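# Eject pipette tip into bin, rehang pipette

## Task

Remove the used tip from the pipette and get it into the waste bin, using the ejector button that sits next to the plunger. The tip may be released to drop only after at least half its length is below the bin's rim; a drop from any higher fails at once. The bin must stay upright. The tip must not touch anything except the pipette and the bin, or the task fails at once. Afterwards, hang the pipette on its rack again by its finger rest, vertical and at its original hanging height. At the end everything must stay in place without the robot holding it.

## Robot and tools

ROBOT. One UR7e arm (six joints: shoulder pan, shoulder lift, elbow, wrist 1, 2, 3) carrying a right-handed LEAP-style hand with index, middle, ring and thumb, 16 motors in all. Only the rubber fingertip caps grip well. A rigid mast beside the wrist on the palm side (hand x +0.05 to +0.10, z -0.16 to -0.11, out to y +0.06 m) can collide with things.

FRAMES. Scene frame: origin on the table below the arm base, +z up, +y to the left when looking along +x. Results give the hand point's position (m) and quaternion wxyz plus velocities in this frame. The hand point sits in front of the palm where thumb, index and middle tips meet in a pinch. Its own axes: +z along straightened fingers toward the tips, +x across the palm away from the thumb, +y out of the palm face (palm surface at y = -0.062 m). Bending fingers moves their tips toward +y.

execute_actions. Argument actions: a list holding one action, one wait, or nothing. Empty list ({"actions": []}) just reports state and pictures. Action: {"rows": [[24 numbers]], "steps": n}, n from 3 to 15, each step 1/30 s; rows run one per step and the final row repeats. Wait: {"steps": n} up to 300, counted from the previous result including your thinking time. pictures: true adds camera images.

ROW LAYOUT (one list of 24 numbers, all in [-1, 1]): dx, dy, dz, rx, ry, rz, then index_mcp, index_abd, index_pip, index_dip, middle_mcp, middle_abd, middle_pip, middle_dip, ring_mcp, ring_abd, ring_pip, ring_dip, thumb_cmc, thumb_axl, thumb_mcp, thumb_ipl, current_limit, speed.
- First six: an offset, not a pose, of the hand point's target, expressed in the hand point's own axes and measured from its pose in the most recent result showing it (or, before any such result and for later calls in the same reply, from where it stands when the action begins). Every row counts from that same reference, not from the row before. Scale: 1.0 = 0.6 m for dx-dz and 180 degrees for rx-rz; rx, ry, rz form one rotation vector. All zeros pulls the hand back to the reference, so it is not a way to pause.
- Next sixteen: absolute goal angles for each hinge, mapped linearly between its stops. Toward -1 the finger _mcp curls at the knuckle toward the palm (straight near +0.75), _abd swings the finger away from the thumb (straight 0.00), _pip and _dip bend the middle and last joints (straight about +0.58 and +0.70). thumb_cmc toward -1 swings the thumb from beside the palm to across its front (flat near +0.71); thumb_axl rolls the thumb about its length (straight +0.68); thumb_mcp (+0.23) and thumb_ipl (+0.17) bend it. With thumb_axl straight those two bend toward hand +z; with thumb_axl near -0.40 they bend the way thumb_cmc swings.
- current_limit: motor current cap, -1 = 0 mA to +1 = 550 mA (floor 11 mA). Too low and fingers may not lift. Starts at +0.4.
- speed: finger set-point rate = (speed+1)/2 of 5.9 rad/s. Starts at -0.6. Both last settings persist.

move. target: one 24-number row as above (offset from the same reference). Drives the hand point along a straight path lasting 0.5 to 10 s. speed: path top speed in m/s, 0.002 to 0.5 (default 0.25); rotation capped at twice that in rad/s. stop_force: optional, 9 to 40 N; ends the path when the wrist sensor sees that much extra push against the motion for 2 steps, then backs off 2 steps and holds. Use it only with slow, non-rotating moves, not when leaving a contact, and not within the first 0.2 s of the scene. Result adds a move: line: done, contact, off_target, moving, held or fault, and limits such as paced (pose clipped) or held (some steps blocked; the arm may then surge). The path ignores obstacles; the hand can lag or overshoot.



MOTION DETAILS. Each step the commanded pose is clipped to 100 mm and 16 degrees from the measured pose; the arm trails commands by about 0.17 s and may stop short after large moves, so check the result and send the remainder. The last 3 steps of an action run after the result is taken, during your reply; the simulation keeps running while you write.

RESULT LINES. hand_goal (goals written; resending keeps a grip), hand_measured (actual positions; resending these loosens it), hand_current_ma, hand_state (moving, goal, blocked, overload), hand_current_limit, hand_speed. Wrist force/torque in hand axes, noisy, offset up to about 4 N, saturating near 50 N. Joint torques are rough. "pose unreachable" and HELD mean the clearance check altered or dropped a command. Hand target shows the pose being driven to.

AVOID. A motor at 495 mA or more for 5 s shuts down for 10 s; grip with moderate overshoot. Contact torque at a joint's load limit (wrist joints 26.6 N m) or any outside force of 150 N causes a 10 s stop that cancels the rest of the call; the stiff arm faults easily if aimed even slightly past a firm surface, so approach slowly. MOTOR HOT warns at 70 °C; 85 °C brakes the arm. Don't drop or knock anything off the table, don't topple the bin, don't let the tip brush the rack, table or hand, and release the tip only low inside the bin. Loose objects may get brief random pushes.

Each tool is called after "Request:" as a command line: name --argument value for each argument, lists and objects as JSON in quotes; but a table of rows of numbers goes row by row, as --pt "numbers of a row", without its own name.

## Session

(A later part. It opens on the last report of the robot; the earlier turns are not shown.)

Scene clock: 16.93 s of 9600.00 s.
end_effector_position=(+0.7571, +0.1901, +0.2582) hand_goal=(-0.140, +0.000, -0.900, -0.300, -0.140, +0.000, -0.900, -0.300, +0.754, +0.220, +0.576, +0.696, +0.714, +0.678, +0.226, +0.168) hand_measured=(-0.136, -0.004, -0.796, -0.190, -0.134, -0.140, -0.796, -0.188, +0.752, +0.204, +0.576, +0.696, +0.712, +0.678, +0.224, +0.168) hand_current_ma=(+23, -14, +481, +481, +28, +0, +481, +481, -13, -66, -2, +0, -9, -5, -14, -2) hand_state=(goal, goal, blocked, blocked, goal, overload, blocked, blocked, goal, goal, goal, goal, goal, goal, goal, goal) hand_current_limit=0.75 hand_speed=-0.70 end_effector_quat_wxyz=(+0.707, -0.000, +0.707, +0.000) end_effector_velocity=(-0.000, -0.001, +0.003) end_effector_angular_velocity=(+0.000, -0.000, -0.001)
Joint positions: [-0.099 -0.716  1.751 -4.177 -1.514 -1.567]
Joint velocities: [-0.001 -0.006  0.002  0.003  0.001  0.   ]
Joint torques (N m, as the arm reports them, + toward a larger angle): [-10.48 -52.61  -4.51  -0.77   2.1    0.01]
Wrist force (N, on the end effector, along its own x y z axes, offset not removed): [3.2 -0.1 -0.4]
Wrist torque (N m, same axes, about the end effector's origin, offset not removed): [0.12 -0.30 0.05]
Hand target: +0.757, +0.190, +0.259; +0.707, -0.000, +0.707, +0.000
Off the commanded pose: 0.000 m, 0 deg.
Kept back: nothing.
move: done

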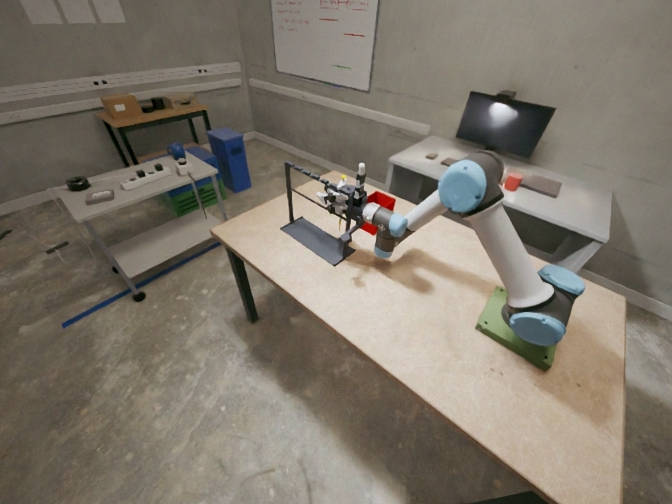

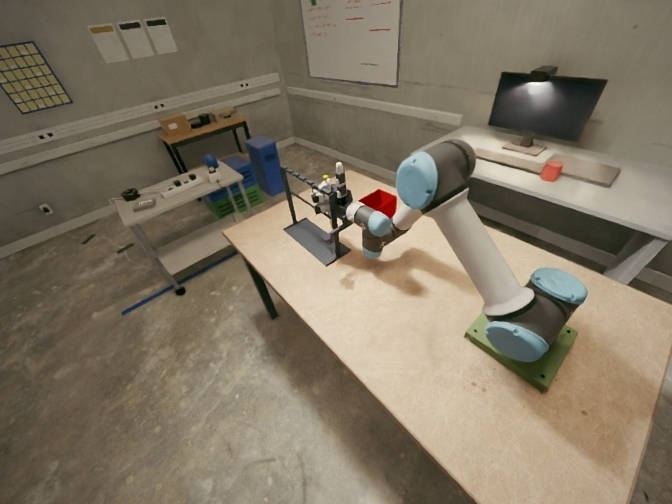

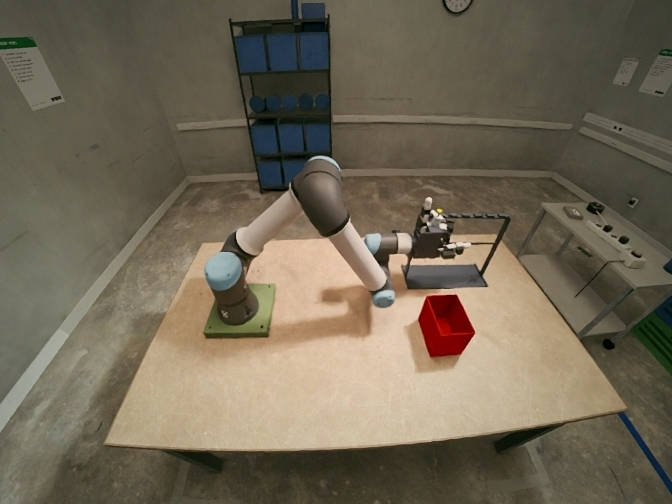

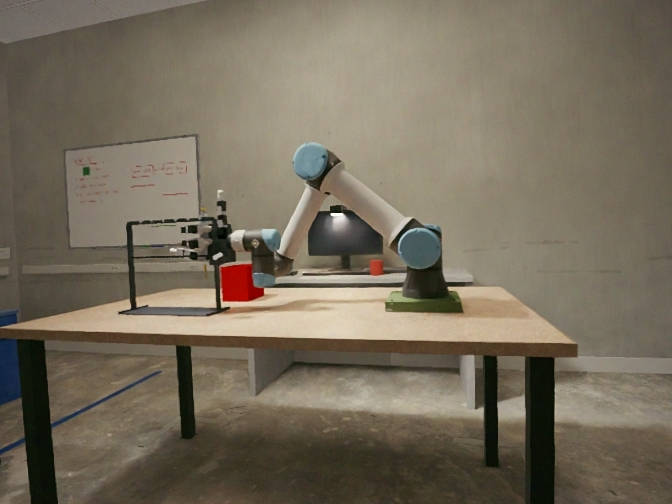

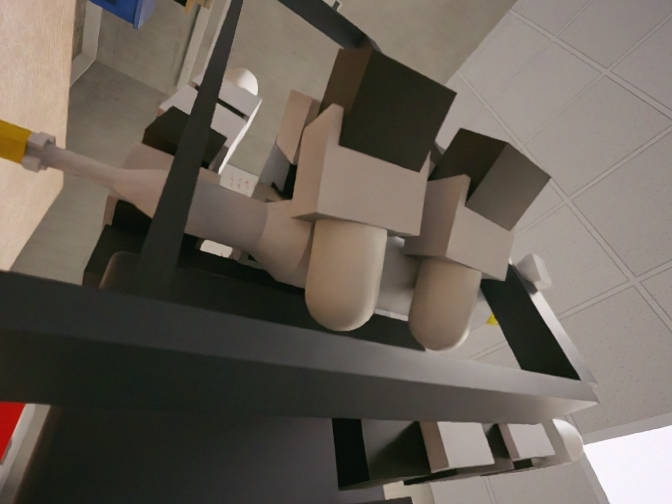

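Request:
move --target '[-0.005,0,0,0,0,0,-0.14,0,-0.9,-0.3,-0.14,0,-0.9,-0.3,0.754,0.22,0.576,0.696,0.714,0.678,0.226,0.168,0.75,-0.7]' --speed 0.02

Request:
move --target '[0,-0.045,-0.003,0,0,0,-0.14,0,-0.9,-0.3,-0.14,0,-0.9,-0.3,0.754,0.22,0.576,0.696,0.714,0.678,0.226,0.168,0.75,-0.7]' --speed 0.025

Request:
zoom_image --camera "cam_head_left" --region '[300, 155, 390, 255]'

Scene clock: 17.87 s of 9600.00 s.
end_effector_position=(+0.7571, +0.1901, +0.2611) hand_goal=(-0.140, +0.000, -0.900, -0.300, -0.140, +0.000, -0.900, -0.300, +0.754, +0.220, +0.576, +0.696, +0.714, +0.678, +0.226, +0.168) hand_measured=(-0.138, -0.004, -0.796, -0.190, -0.136, -0.140, -0.796, -0.188, +0.752, +0.204, +0.576, +0.696, +0.712, +0.678, +0.224, +0.168) hand_current_ma=(+13, -14, +481, +481, +19, +0, +481, +481, -13, -66, -2, +0, -9, -5, -14, -2) hand_state=(goal, goal, blocked, blocked, goal, overload, blocked, blocked, goal, goal, goal, goal, goal, goal, goal, goal) hand_current_limit=0.75 hand_speed=-0.70 end_effector_quat_wxyz=(+0.707, -0.000, +0.707, +0.000) end_effector_velocity=(+0.000, +0.000, +0.001) end_effector_angular_velocity=(-0.000, +0.000, +0.001)
Joint positions: [-0.099 -0.722  1.752 -4.173 -1.514 -1.567]
Joint velocities: [ 0.001 -0.003 -0.     0.003  0.    -0.   ]
Joint torques (N m, as the arm reports them, + toward a larger angle): [  6.36 -52.23  -4.07  -0.55   0.2    0.31]
Wrist force (N, on the end effector, along its own x y z axes, offset not removed): [1.8 0.1 -1.2]
Wrist torque (N m, same axes, about the end effector's origin, offset not removed): [0.16 -0.16 -0.02]
Hand target: +0.757, +0.190, +0.261; +0.707, -0.000, +0.707, +0.000
Off the commanded pose: 0.000 m, 0 deg.
Kept back: nothing.
move: done

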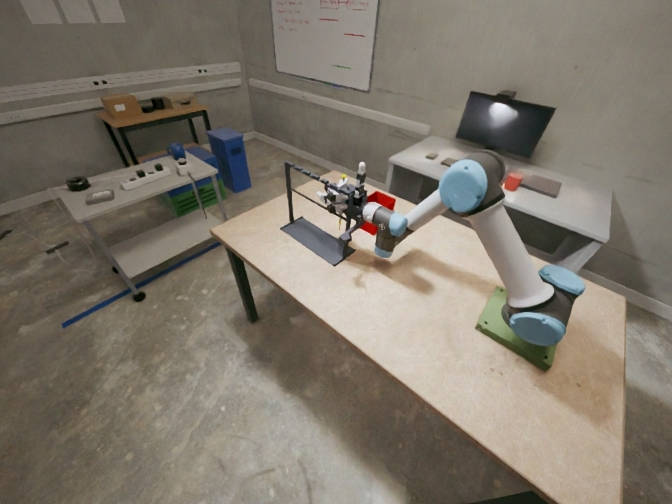

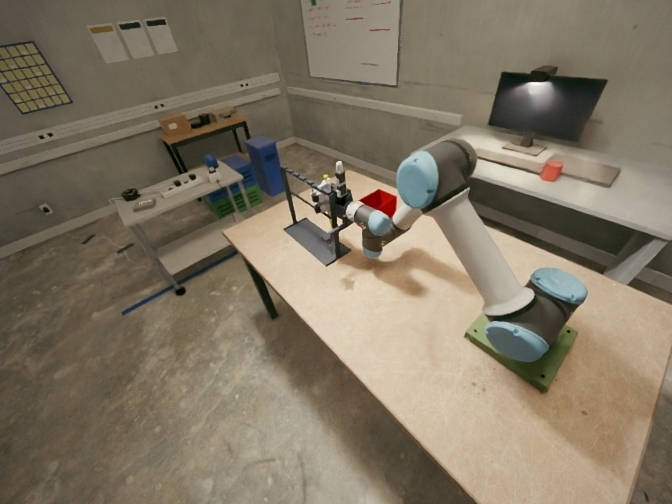

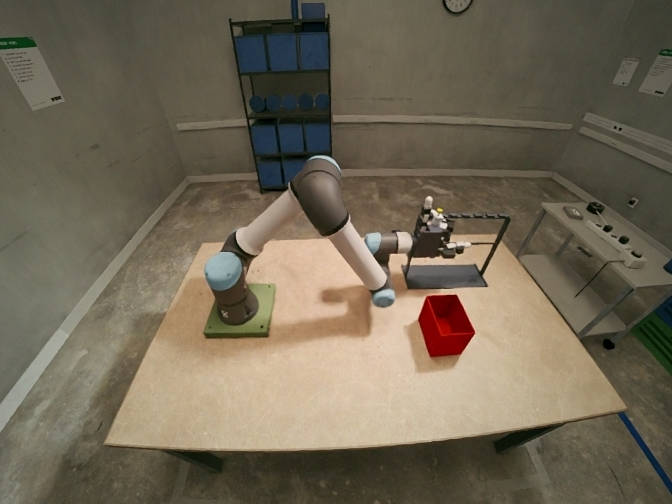

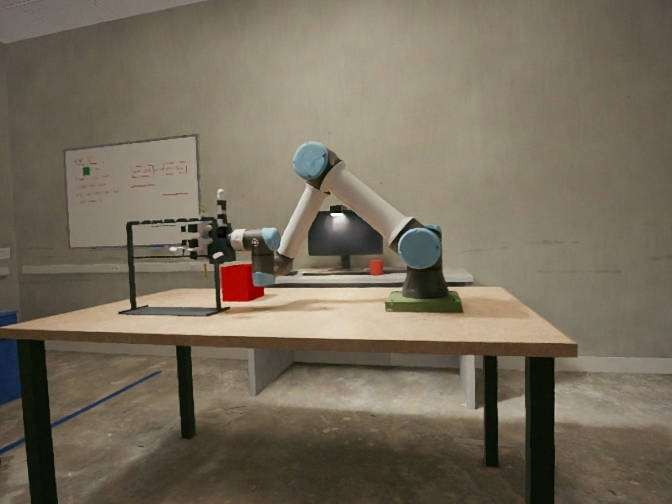

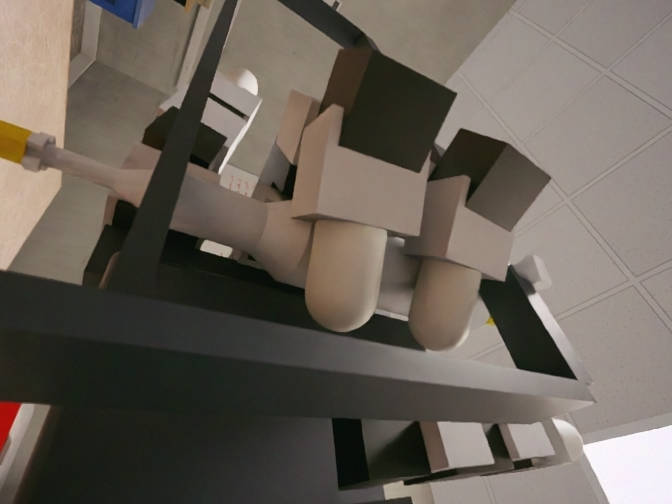

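Scene clock: 19.27 s of 9600.00 s.
end_effector_position=(+0.7554, +0.1635, +0.2611) hand_goal=(-0.140, +0.000, -0.900, -0.300, -0.140, +0.000, -0.900, -0.300, +0.754, +0.220, +0.576, +0.696, +0.714, +0.678, +0.226, +0.168) hand_measured=(-0.138, -0.004, -0.796, -0.190, -0.136, -0.140, -0.796, -0.188, +0.752, +0.204, +0.576, +0.696, +0.712, +0.678, +0.224, +0.168) hand_current_ma=(+13, -14, +481, +481, +19, +0, +481, +481, -13, -66, -2, +0, -9, -5, -14, -2) hand_state=(goal, goal, blocked, blocked, goal, overload, blocked, blocked, goal, goal, goal, goal, goal, goal, goal, goal) hand_current_limit=0.75 hand_speed=-0.70 end_effector_quat_wxyz=(+0.707, -0.000, +0.707, +0.000) end_effector_velocity=(-0.000, -0.004, +0.001) end_effector_angular_velocity=(-0.001, -0.001, -0.001)
Joint positions: [-0.151 -0.73   1.773 -4.185 -1.462 -1.567]
Joint velocities: [-0.007 -0.003  0.002 -0.     0.006 -0.001]
Joint torques (N m, as the arm reports them, + toward a larger angle): [-10.97 -51.7   -4.65  -3.99   2.04   1.72]
Wrist force (N, on the end effector, along its own x y z axes, offset not removed): [1.0 -0.8 -0.4]
Wrist torque (N m, same axes, about the end effector's origin, offset not removed): [0.02 -0.05 -0.10]
Hand target: +0.755, +0.163, +0.261; +0.707, -0.000, +0.707, +0.000
Off the commanded pose: 0.000 m, 0 deg.
Kept back: nothing.
move: done

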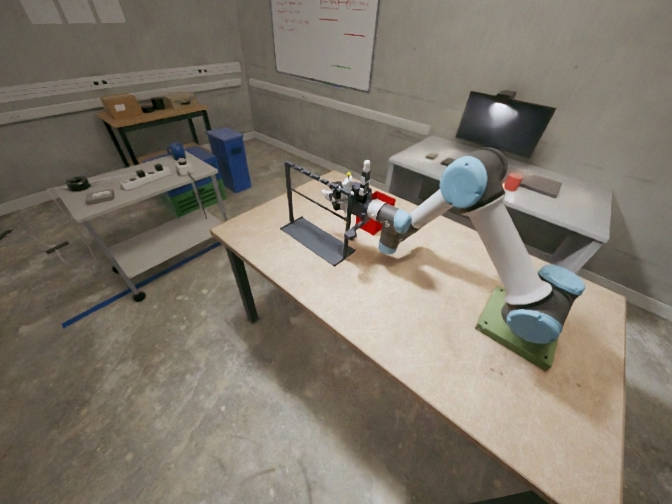

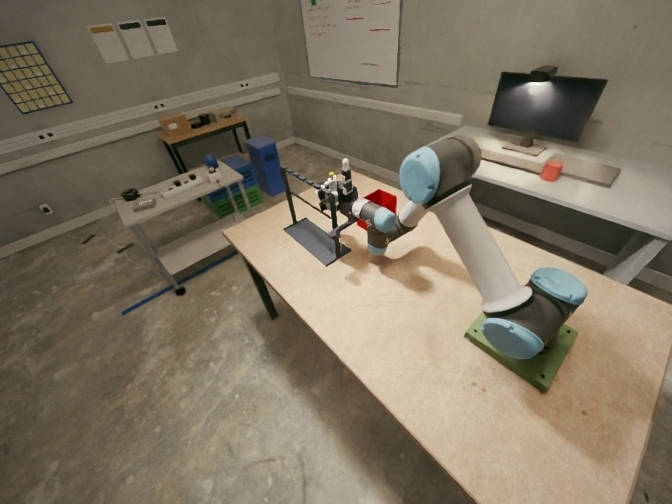

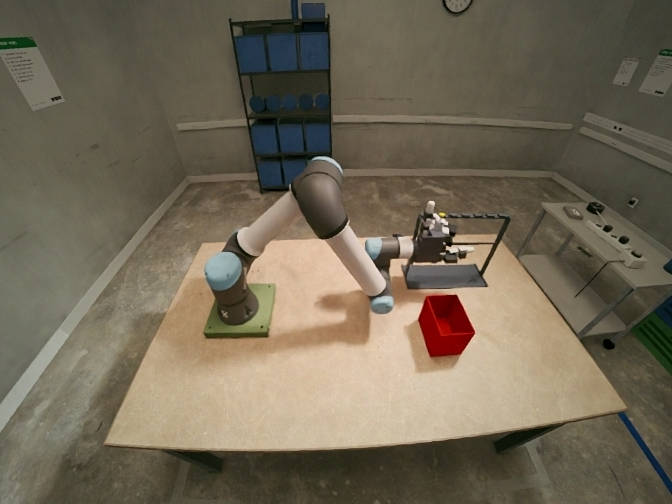

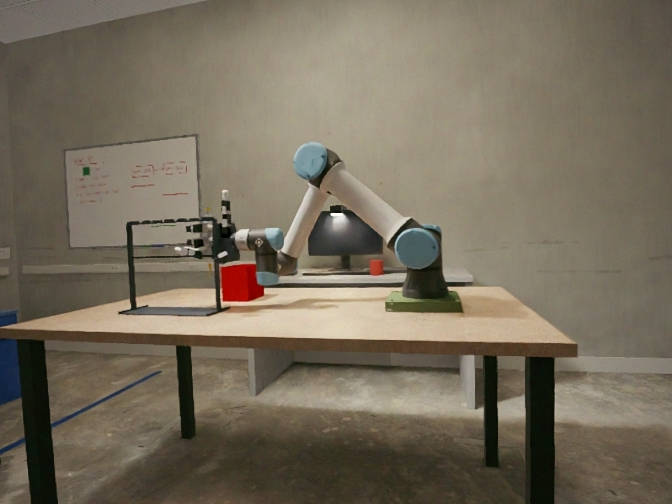

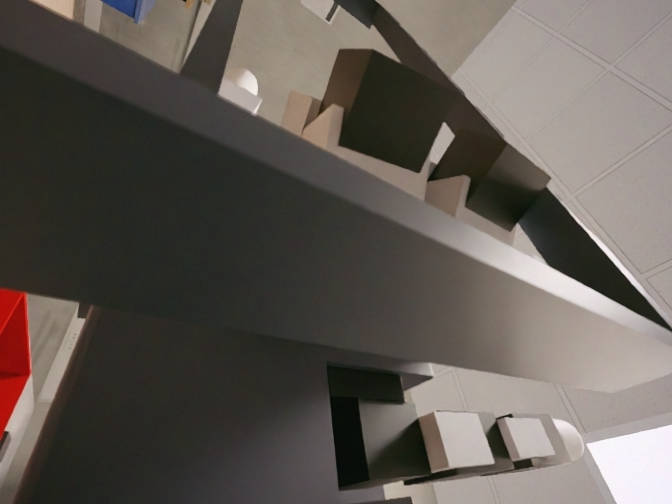

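Region (300, 155, 390, 255) of cam_head_left's 672x504 image, scaled by 5.040, with more detail than that image has; it fills the left 454 columns of this view, and the rest is white.

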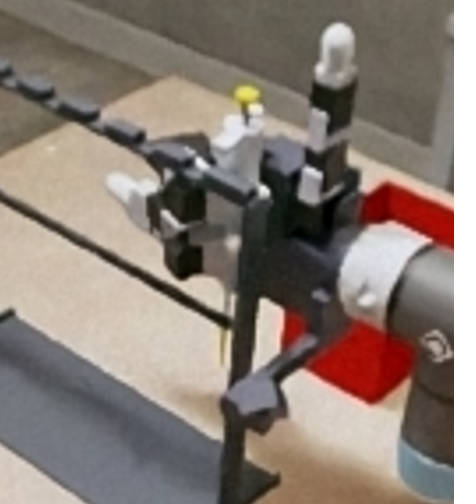

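Request:
move --target '[0,-0.075,-0.013,0,0,0,-0.14,0,-0.9,-0.3,-0.14,0,-0.9,-0.3,0.754,0.22,0.576,0.696,0.714,0.678,0.226,0.168,0.75,-0.7]' --speed 0.06

Request:
move --target '[-0.15,-0.32,0.01,0,0,0,-0.14,0,-0.9,-0.3,-0.14,0,-0.9,-0.3,0.754,0.1,0.576,0.696,0.68,0.678,0.15,-0.45,0.75,-0.5]' --speed 0.15

Request:
zoom_image --camera "cam_head_right" --region '[330, 120, 430, 230]'

Request:
zoom_image --camera "cam_low" --region '[190, 170, 310, 300]'

Request:
zoom_image --camera "cam_high" --region '[410, 200, 530, 350]'

Scene clock: 20.73 s of 9600.00 s.
end_effector_position=(+0.7477, +0.1188, +0.2611) hand_goal=(-0.140, +0.000, -0.900, -0.300, -0.140, +0.000, -0.900, -0.300, +0.754, +0.220, +0.576, +0.696, +0.714, +0.678, +0.226, +0.168) hand_measured=(-0.138, -0.004, -0.796, -0.190, -0.136, -0.140, -0.796, -0.188, +0.752, +0.204, +0.576, +0.696, +0.712, +0.678, +0.224, +0.168) hand_current_ma=(+13, -14, +481, +481, +19, +0, +481, +481, -13, -66, -2, +0, -9, -5, -14, -2) hand_state=(goal, goal, blocked, blocked, goal, overload, blocked, blocked, goal, goal, goal, goal, goal, goal, goal, goal) hand_current_limit=0.75 hand_speed=-0.70 end_effector_quat_wxyz=(+0.707, -0.000, +0.707, +0.000) end_effector_velocity=(-0.001, -0.002, -0.001) end_effector_angular_velocity=(+0.000, +0.000, +0.000)
Joint positions: [-0.24  -0.745  1.812 -4.21  -1.373 -1.567]
Joint velocities: [-0.005 -0.     0.003 -0.002  0.006  0.   ]
Joint torques (N m, as the arm reports them, + toward a larger angle): [-10.69 -50.93  -3.36  -4.03   2.31   1.42]
Wrist force (N, on the end effector, along its own x y z axes, offset not removed): [2.4 -0.3 -1.2]
Wrist torque (N m, same axes, about the end effector's origin, offset not removed): [0.16 -0.16 0.10]
Hand target: +0.748, +0.118, +0.261; +0.707, -0.000, +0.707, +0.000
Off the commanded pose: 0.000 m, 0 deg.
Kept back: nothing.
move: done

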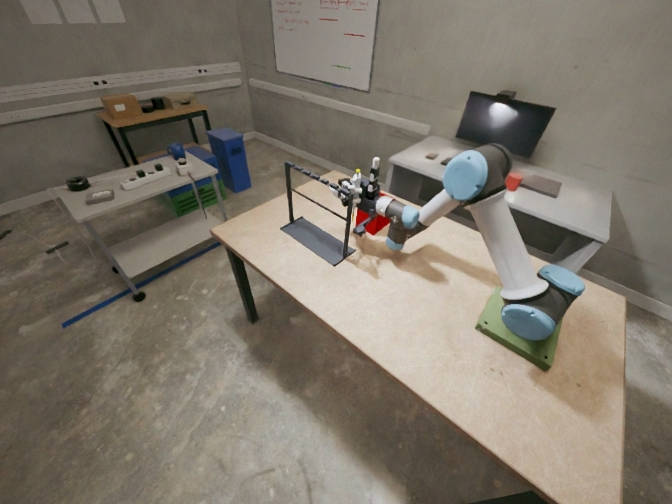

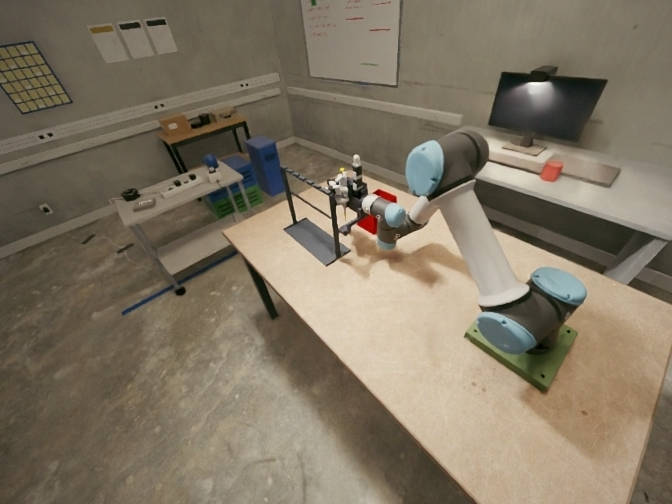

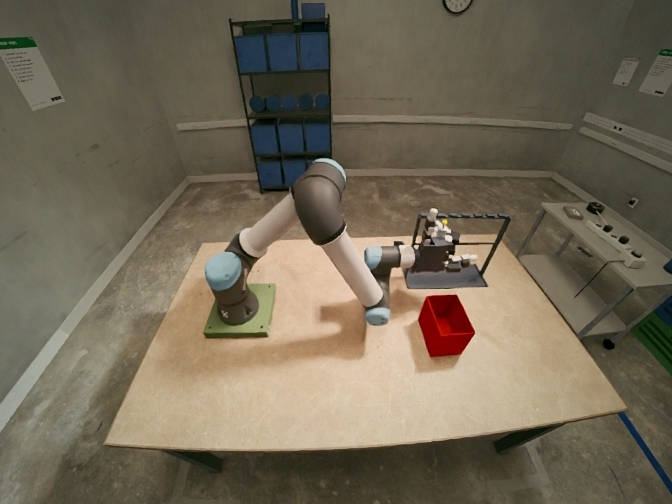

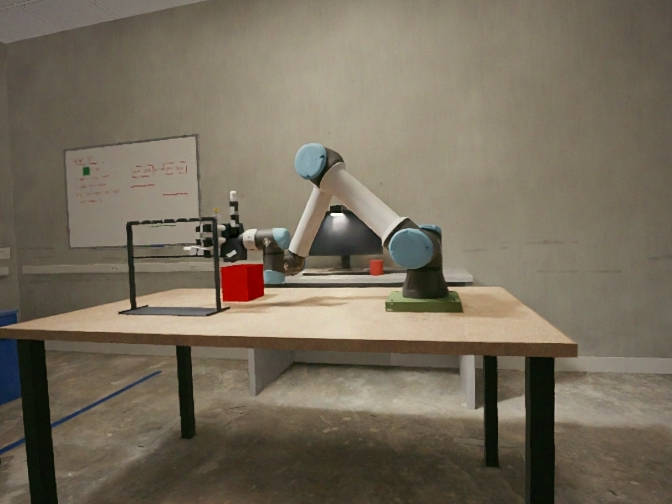

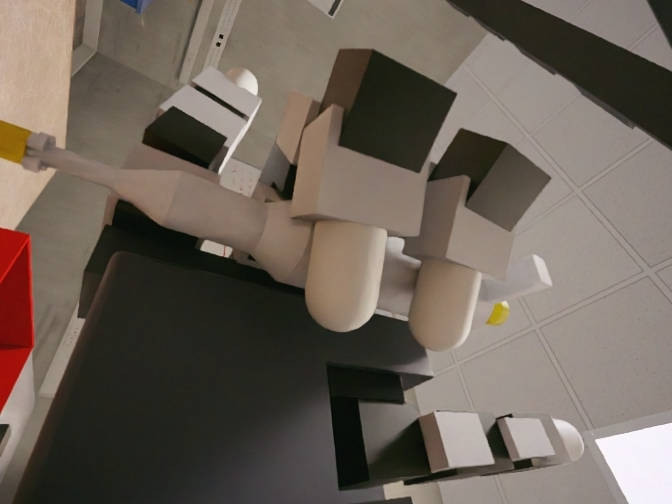

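Scene clock: 22.77 s of 9600.00 s.
end_effector_position=(+0.7540, -0.0729, +0.3512) hand_goal=(-0.140, +0.000, -0.900, -0.300, -0.140, +0.000, -0.900, -0.300, +0.754, +0.100, +0.576, +0.696, +0.680, +0.678, +0.150, -0.450) hand_measured=(-0.138, -0.004, -0.796, -0.190, -0.136, -0.140, -0.796, -0.188, +0.752, +0.096, +0.576, +0.696, +0.682, +0.678, +0.150, -0.450) hand_current_ma=(+12, -14, +481, +481, +18, +0, +481, +481, -11, -13, -2, +0, +10, -5, +0, +4) hand_state=(goal, goal, blocked, blocked, goal, overload, blocked, blocked, goal, goal, goal, goal, goal, goal, goal, goal) hand_current_limit=0.75 hand_speed=-0.50 end_effector_quat_wxyz=(+0.707, -0.000, +0.707, +0.000) end_effector_velocity=(+0.000, -0.003, +0.001) end_effector_angular_velocity=(-0.001, -0.000, -0.000)
Joint positions: [-0.584 -0.879  1.725 -3.988 -1.029 -1.567]
Joint velocities: [-0.004 -0.001 -0.003  0.004  0.004 -0.001]
Joint torques (N m, as the arm reports them, + toward a larger angle): [-10.08 -50.21 -27.7   -0.25   1.98  -1.5 ]
Wrist force (N, on the end effector, along its own x y z axes, offset not removed): [2.6 -0.7 -2.1]
Wrist torque (N m, same axes, about the end effector's origin, offset not removed): [0.19 -0.22 0.05]
Hand target: +0.754, -0.073, +0.351; +0.707, -0.000, +0.707, +0.000
Off the commanded pose: 0.000 m, 0 deg.
Kept back: nothing.
move: done

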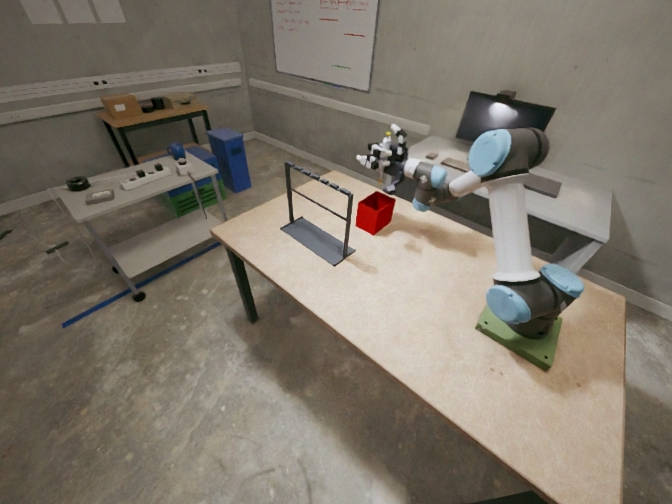

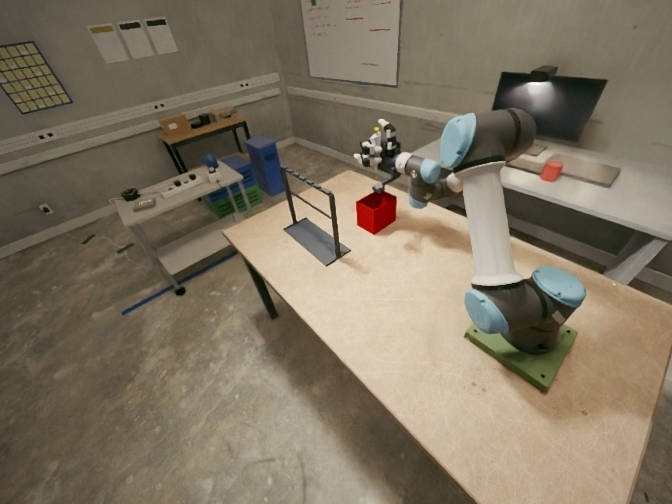

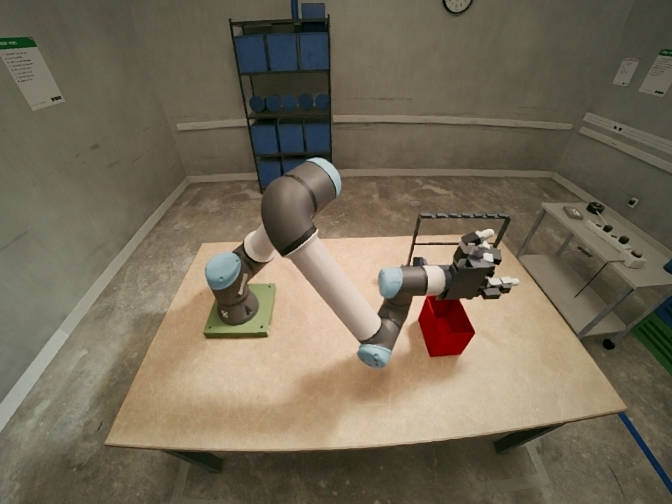

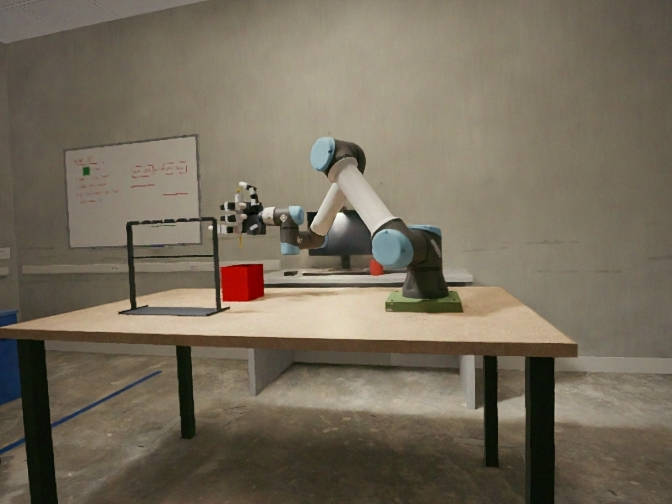

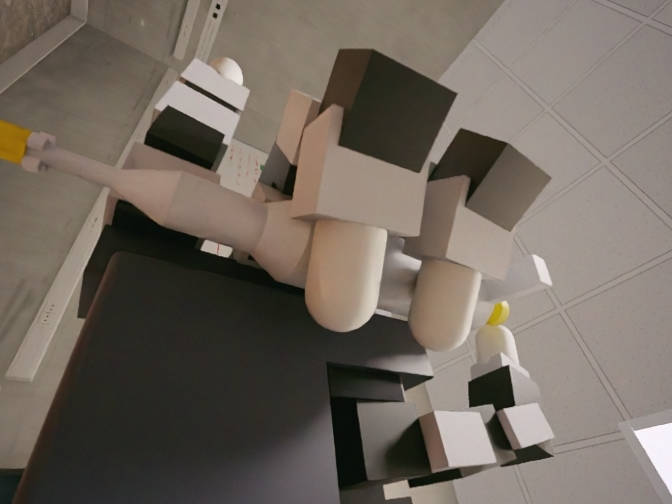

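Region (330, 120, 430, 230) of cam_head_right's 672x504 image, scaled by 4.582, with more detail than that image has; it fills the left 458 columns of this view, and the rest is white.

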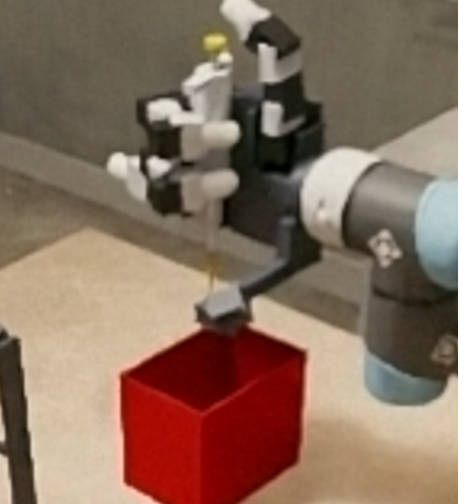

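Region (190, 170, 310, 300) of cam_low's 672x504 image, scaled by 3.877, with more detail than that image has; it fills the left 465 columns of this view, and the rest is white.

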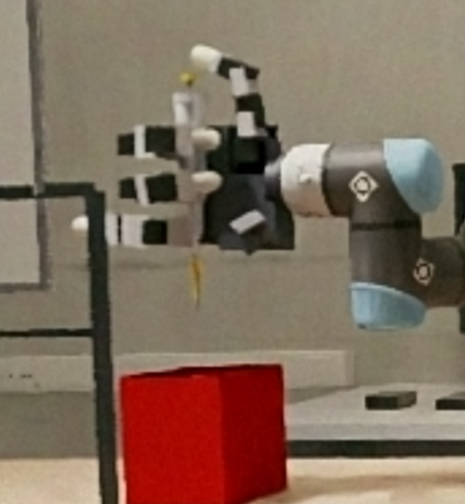

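Region (410, 200, 530, 350) of cam_high's 672x504 image, scaled by 3.360, with more detail than that image has; it fills the left 403 columns of this view, and the rest is white.

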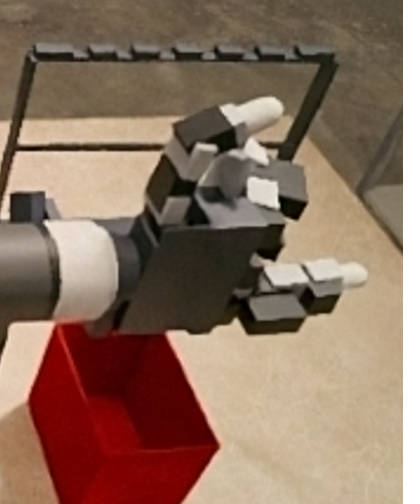

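Request:
move --target '[0.172,0,0,0,0,0,-0.14,0,-0.9,-0.3,-0.14,0,-0.9,-0.3,0.754,0.1,0.576,0.696,0.7,0.678,0.12,-0.55,0.75,-0.5]' --speed 0.1

Request:
zoom_image --camera "cam_head_right" --region '[340, 140, 420, 220]'

Request:
zoom_image --camera "cam_low" --region '[200, 200, 290, 290]'

Request:
zoom_image --camera "cam_high" --region '[430, 240, 500, 310]'

Scene clock: 24.57 s of 9600.00 s.
end_effector_position=(+0.7539, -0.0730, +0.2483) hand_goal=(-0.140, +0.000, -0.900, -0.300, -0.140, +0.000, -0.900, -0.300, +0.754, +0.100, +0.576, +0.696, +0.700, +0.678, +0.120, -0.550) hand_measured=(-0.138, -0.004, -0.796, -0.190, -0.136, -0.140, -0.796, -0.188, +0.752, +0.096, +0.576, +0.696, +0.698, +0.678, +0.120, -0.550) hand_current_ma=(+12, -14, +481, +481, +18, +0, +481, +481, -11, -14, -2, +0, -12, -5, -2, +3) hand_state=(goal, goal, blocked, blocked, goal, overload, blocked, blocked, goal, goal, goal, goal, goal, goal, goal, goal) hand_current_limit=0.75 hand_speed=-0.50 end_effector_quat_wxyz=(+0.707, -0.000, +0.707, +0.000) end_effector_velocity=(+0.000, -0.000, -0.004) end_effector_angular_velocity=(+0.000, -0.000, +0.000)
Joint positions: [-0.584 -0.681  1.714 -4.175 -1.029 -1.567]
Joint velocities: [-0.     0.008 -0.003 -0.005  0.001  0.   ]
Joint torques (N m, as the arm reports them, + toward a larger angle): [ 13.5  -37.03 -25.37  -3.7   -2.79   1.76]
Wrist force (N, on the end effector, along its own x y z axes, offset not removed): [2.7 -0.8 -1.8]
Wrist torque (N m, same axes, about the end effector's origin, offset not removed): [0.07 -0.20 0.06]
Hand target: +0.754, -0.073, +0.248; +0.707, -0.000, +0.707, +0.000
Off the commanded pose: 0.000 m, 0 deg.
Kept back: nothing.
move: done

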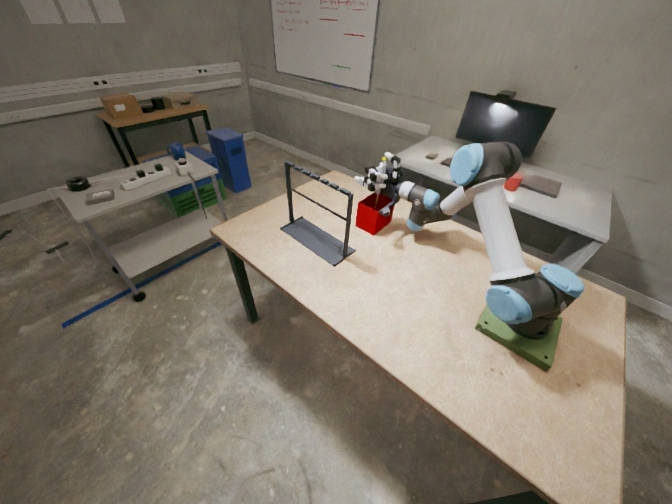

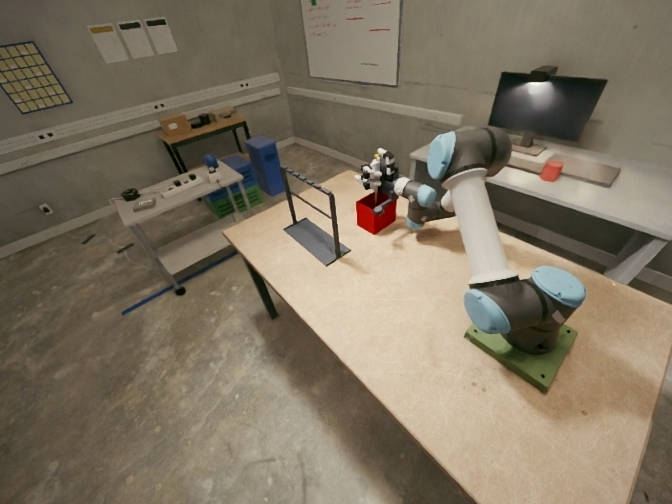

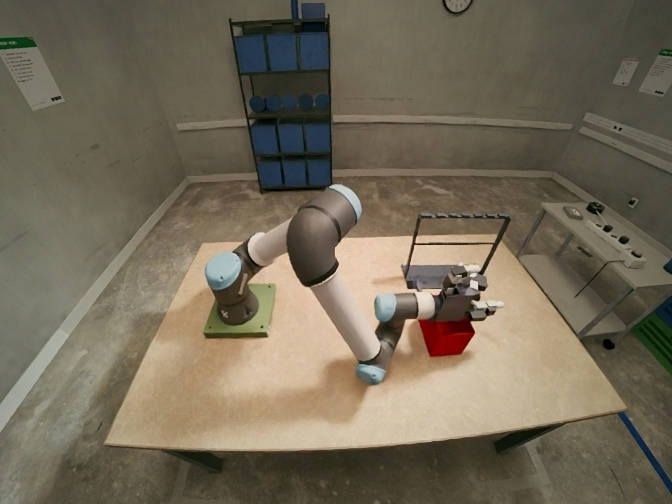

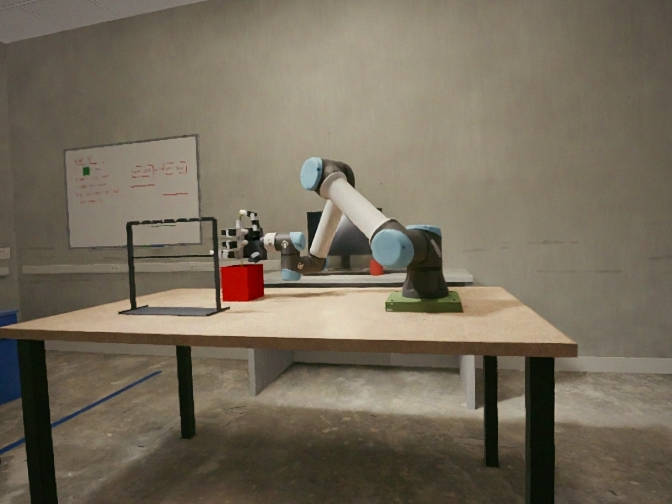

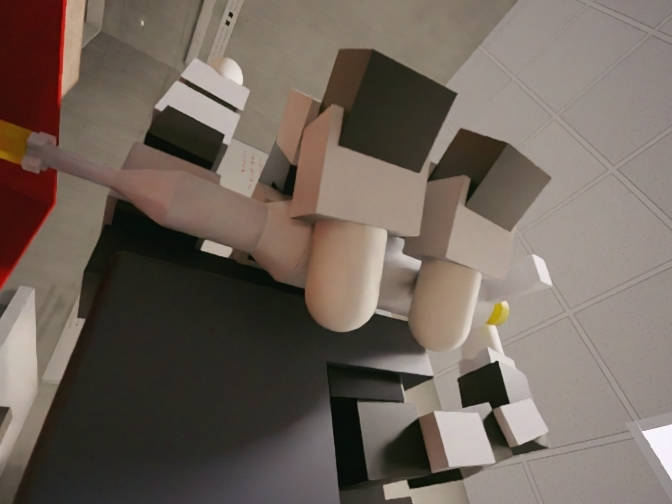

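Region (340, 140, 420, 220) of cam_head_right's 672x504 image, scaled by 6.300, with more detail than that image has.

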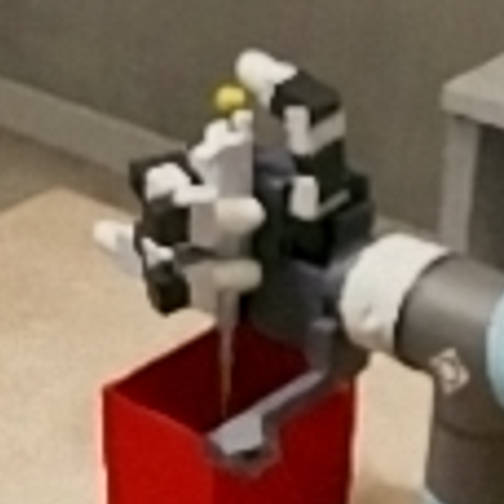

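Region (200, 200, 290, 290) of cam_low's 672x504 image, scaled by 5.600, with more detail than that image has.

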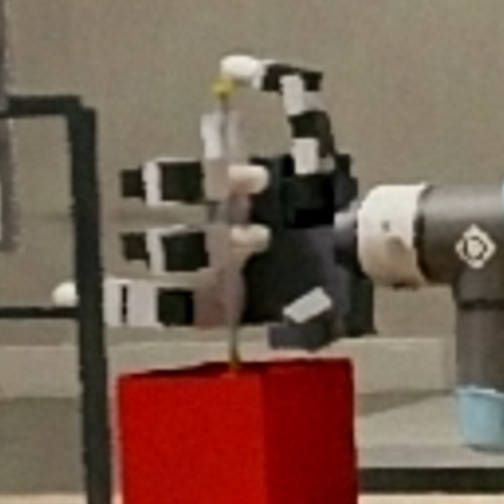

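Region (430, 240, 500, 310) of cam_high's 672x504 image, scaled by 7.200, with more detail than that image has.

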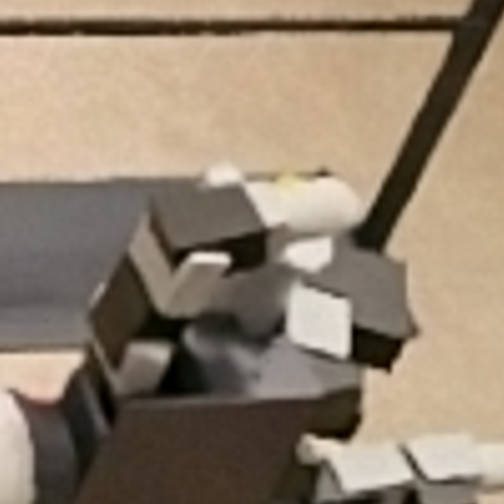

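Deep enough. Lower slightly more and bring the thumb onto the button.

Request:
move --target '[0.008,0,0,0,0,0,-0.2,0,-0.9,-0.3,-0.2,0,-0.9,-0.3,0.754,0.1,0.576,0.696,0.65,0.678,0.12,-0.76,0.78,-0.7]' --speed 0.03

Request:
zoom_image --camera "cam_head_right" --region '[350, 140, 410, 200]'

Request:
zoom_image --camera "cam_high" --region '[430, 240, 500, 310]'

Scene clock: 25.50 s of 9600.00 s.
end_effector_position=(+0.7539, -0.0730, +0.2438) hand_goal=(-0.200, +0.000, -0.900, -0.300, -0.200, +0.000, -0.900, -0.300, +0.754, +0.100, +0.576, +0.696, +0.650, +0.678, +0.120, -0.760) hand_measured=(-0.190, -0.004, -0.796, -0.190, -0.194, -0.140, -0.796, -0.190, +0.752, +0.096, +0.576, +0.696, +0.672, +0.690, +0.122, -0.758) hand_current_ma=(+55, -14, +490, +489, +28, +0, +489, +490, -11, -14, -2, +0, +116, +74, +17, +15) hand_state=(goal, goal, blocked, blocked, goal, overload, blocked, blocked, goal, goal, goal, goal, blocked, goal, goal, goal) hand_current_limit=0.78 hand_speed=-0.70 end_effector_quat_wxyz=(+0.707, -0.000, +0.707, +0.000) end_effector_velocity=(-0.000, +0.000, -0.002) end_effector_angular_velocity=(+0.000, +0.000, +0.001)
Joint positions: [-0.584 -0.672  1.712 -4.182 -1.029 -1.567]
Joint velocities: [ 0.     0.004 -0.001 -0.004  0.     0.   ]
Joint torques (N m, as the arm reports them, + toward a larger angle): [ 13.22 -37.5  -25.36  -3.67  -2.73  -1.49]
Wrist force (N, on the end effector, along its own x y z axes, offset not removed): [2.6 -0.6 -1.5]
Wrist torque (N m, same axes, about the end effector's origin, offset not removed): [0.10 -0.19 0.07]
Hand target: +0.754, -0.073, +0.244; +0.707, -0.000, +0.707, +0.000
Off the commanded pose: 0.000 m, 0 deg.
Kept back: nothing.
move: done

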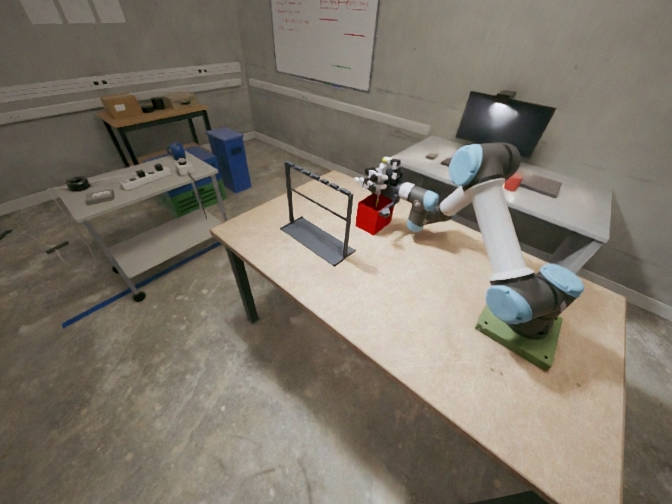

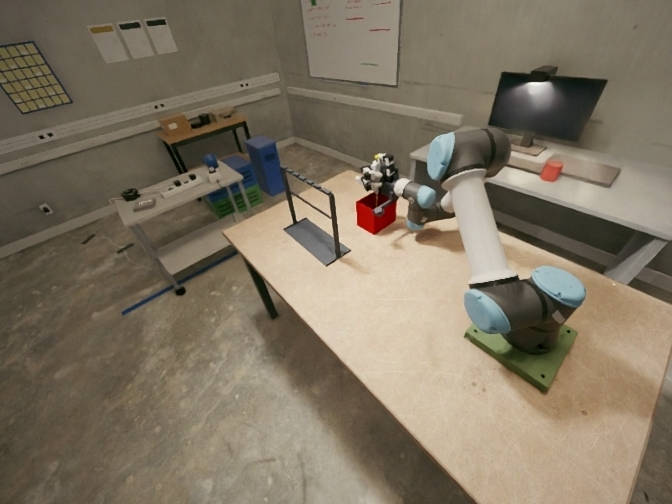

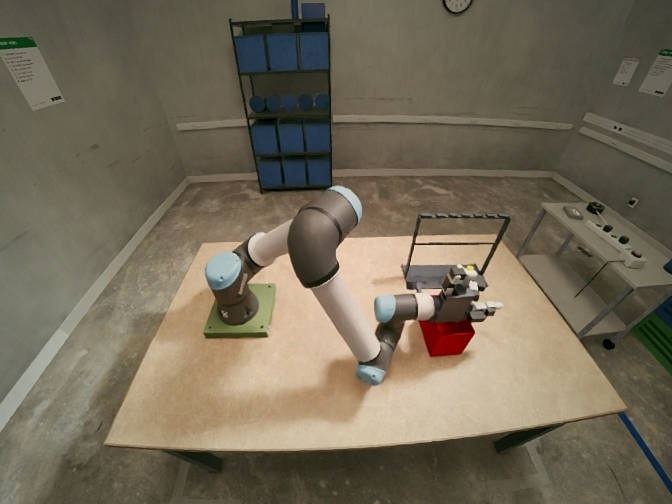

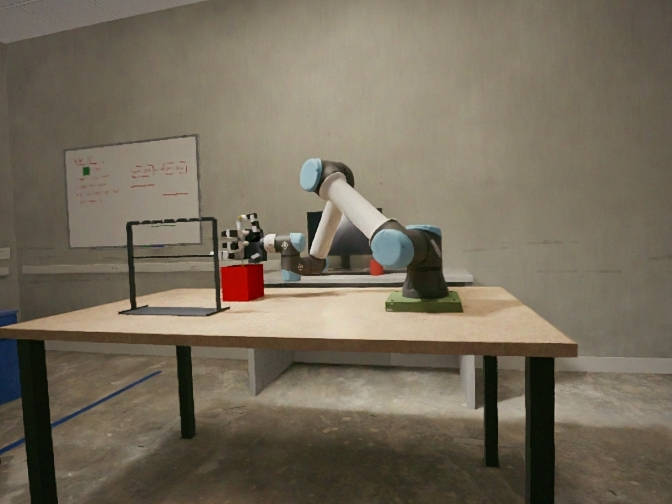

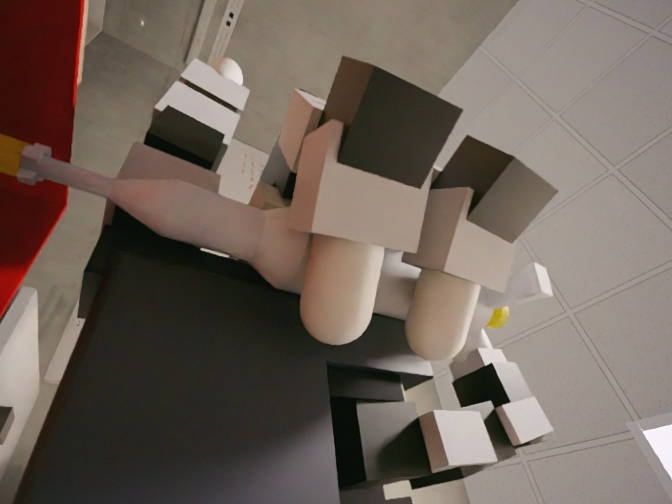

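Region (350, 140, 410, 200) of cam_head_right's 672x504 image, scaled by 8.400, with more detail than that image has.

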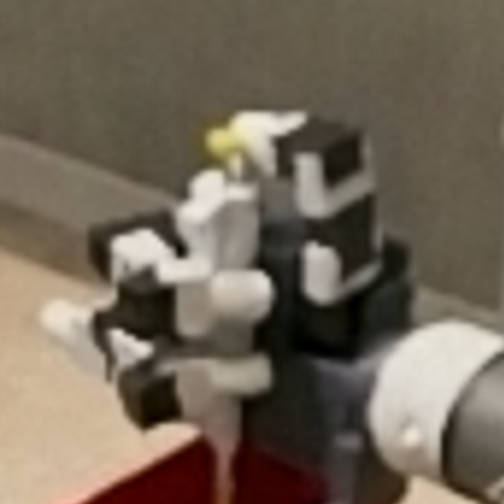

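Region (430, 240, 500, 310) of cam_high's 672x504 image, scaled by 7.200, with more detail than that image has.

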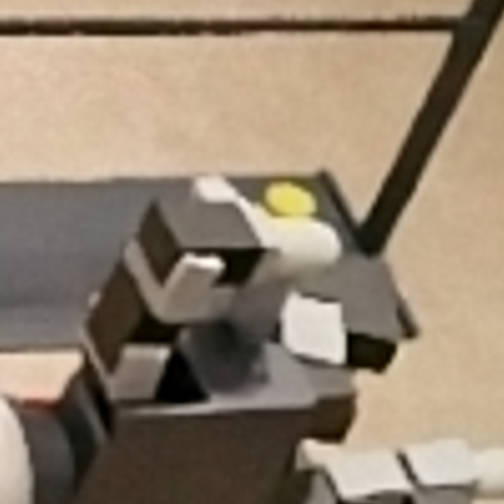

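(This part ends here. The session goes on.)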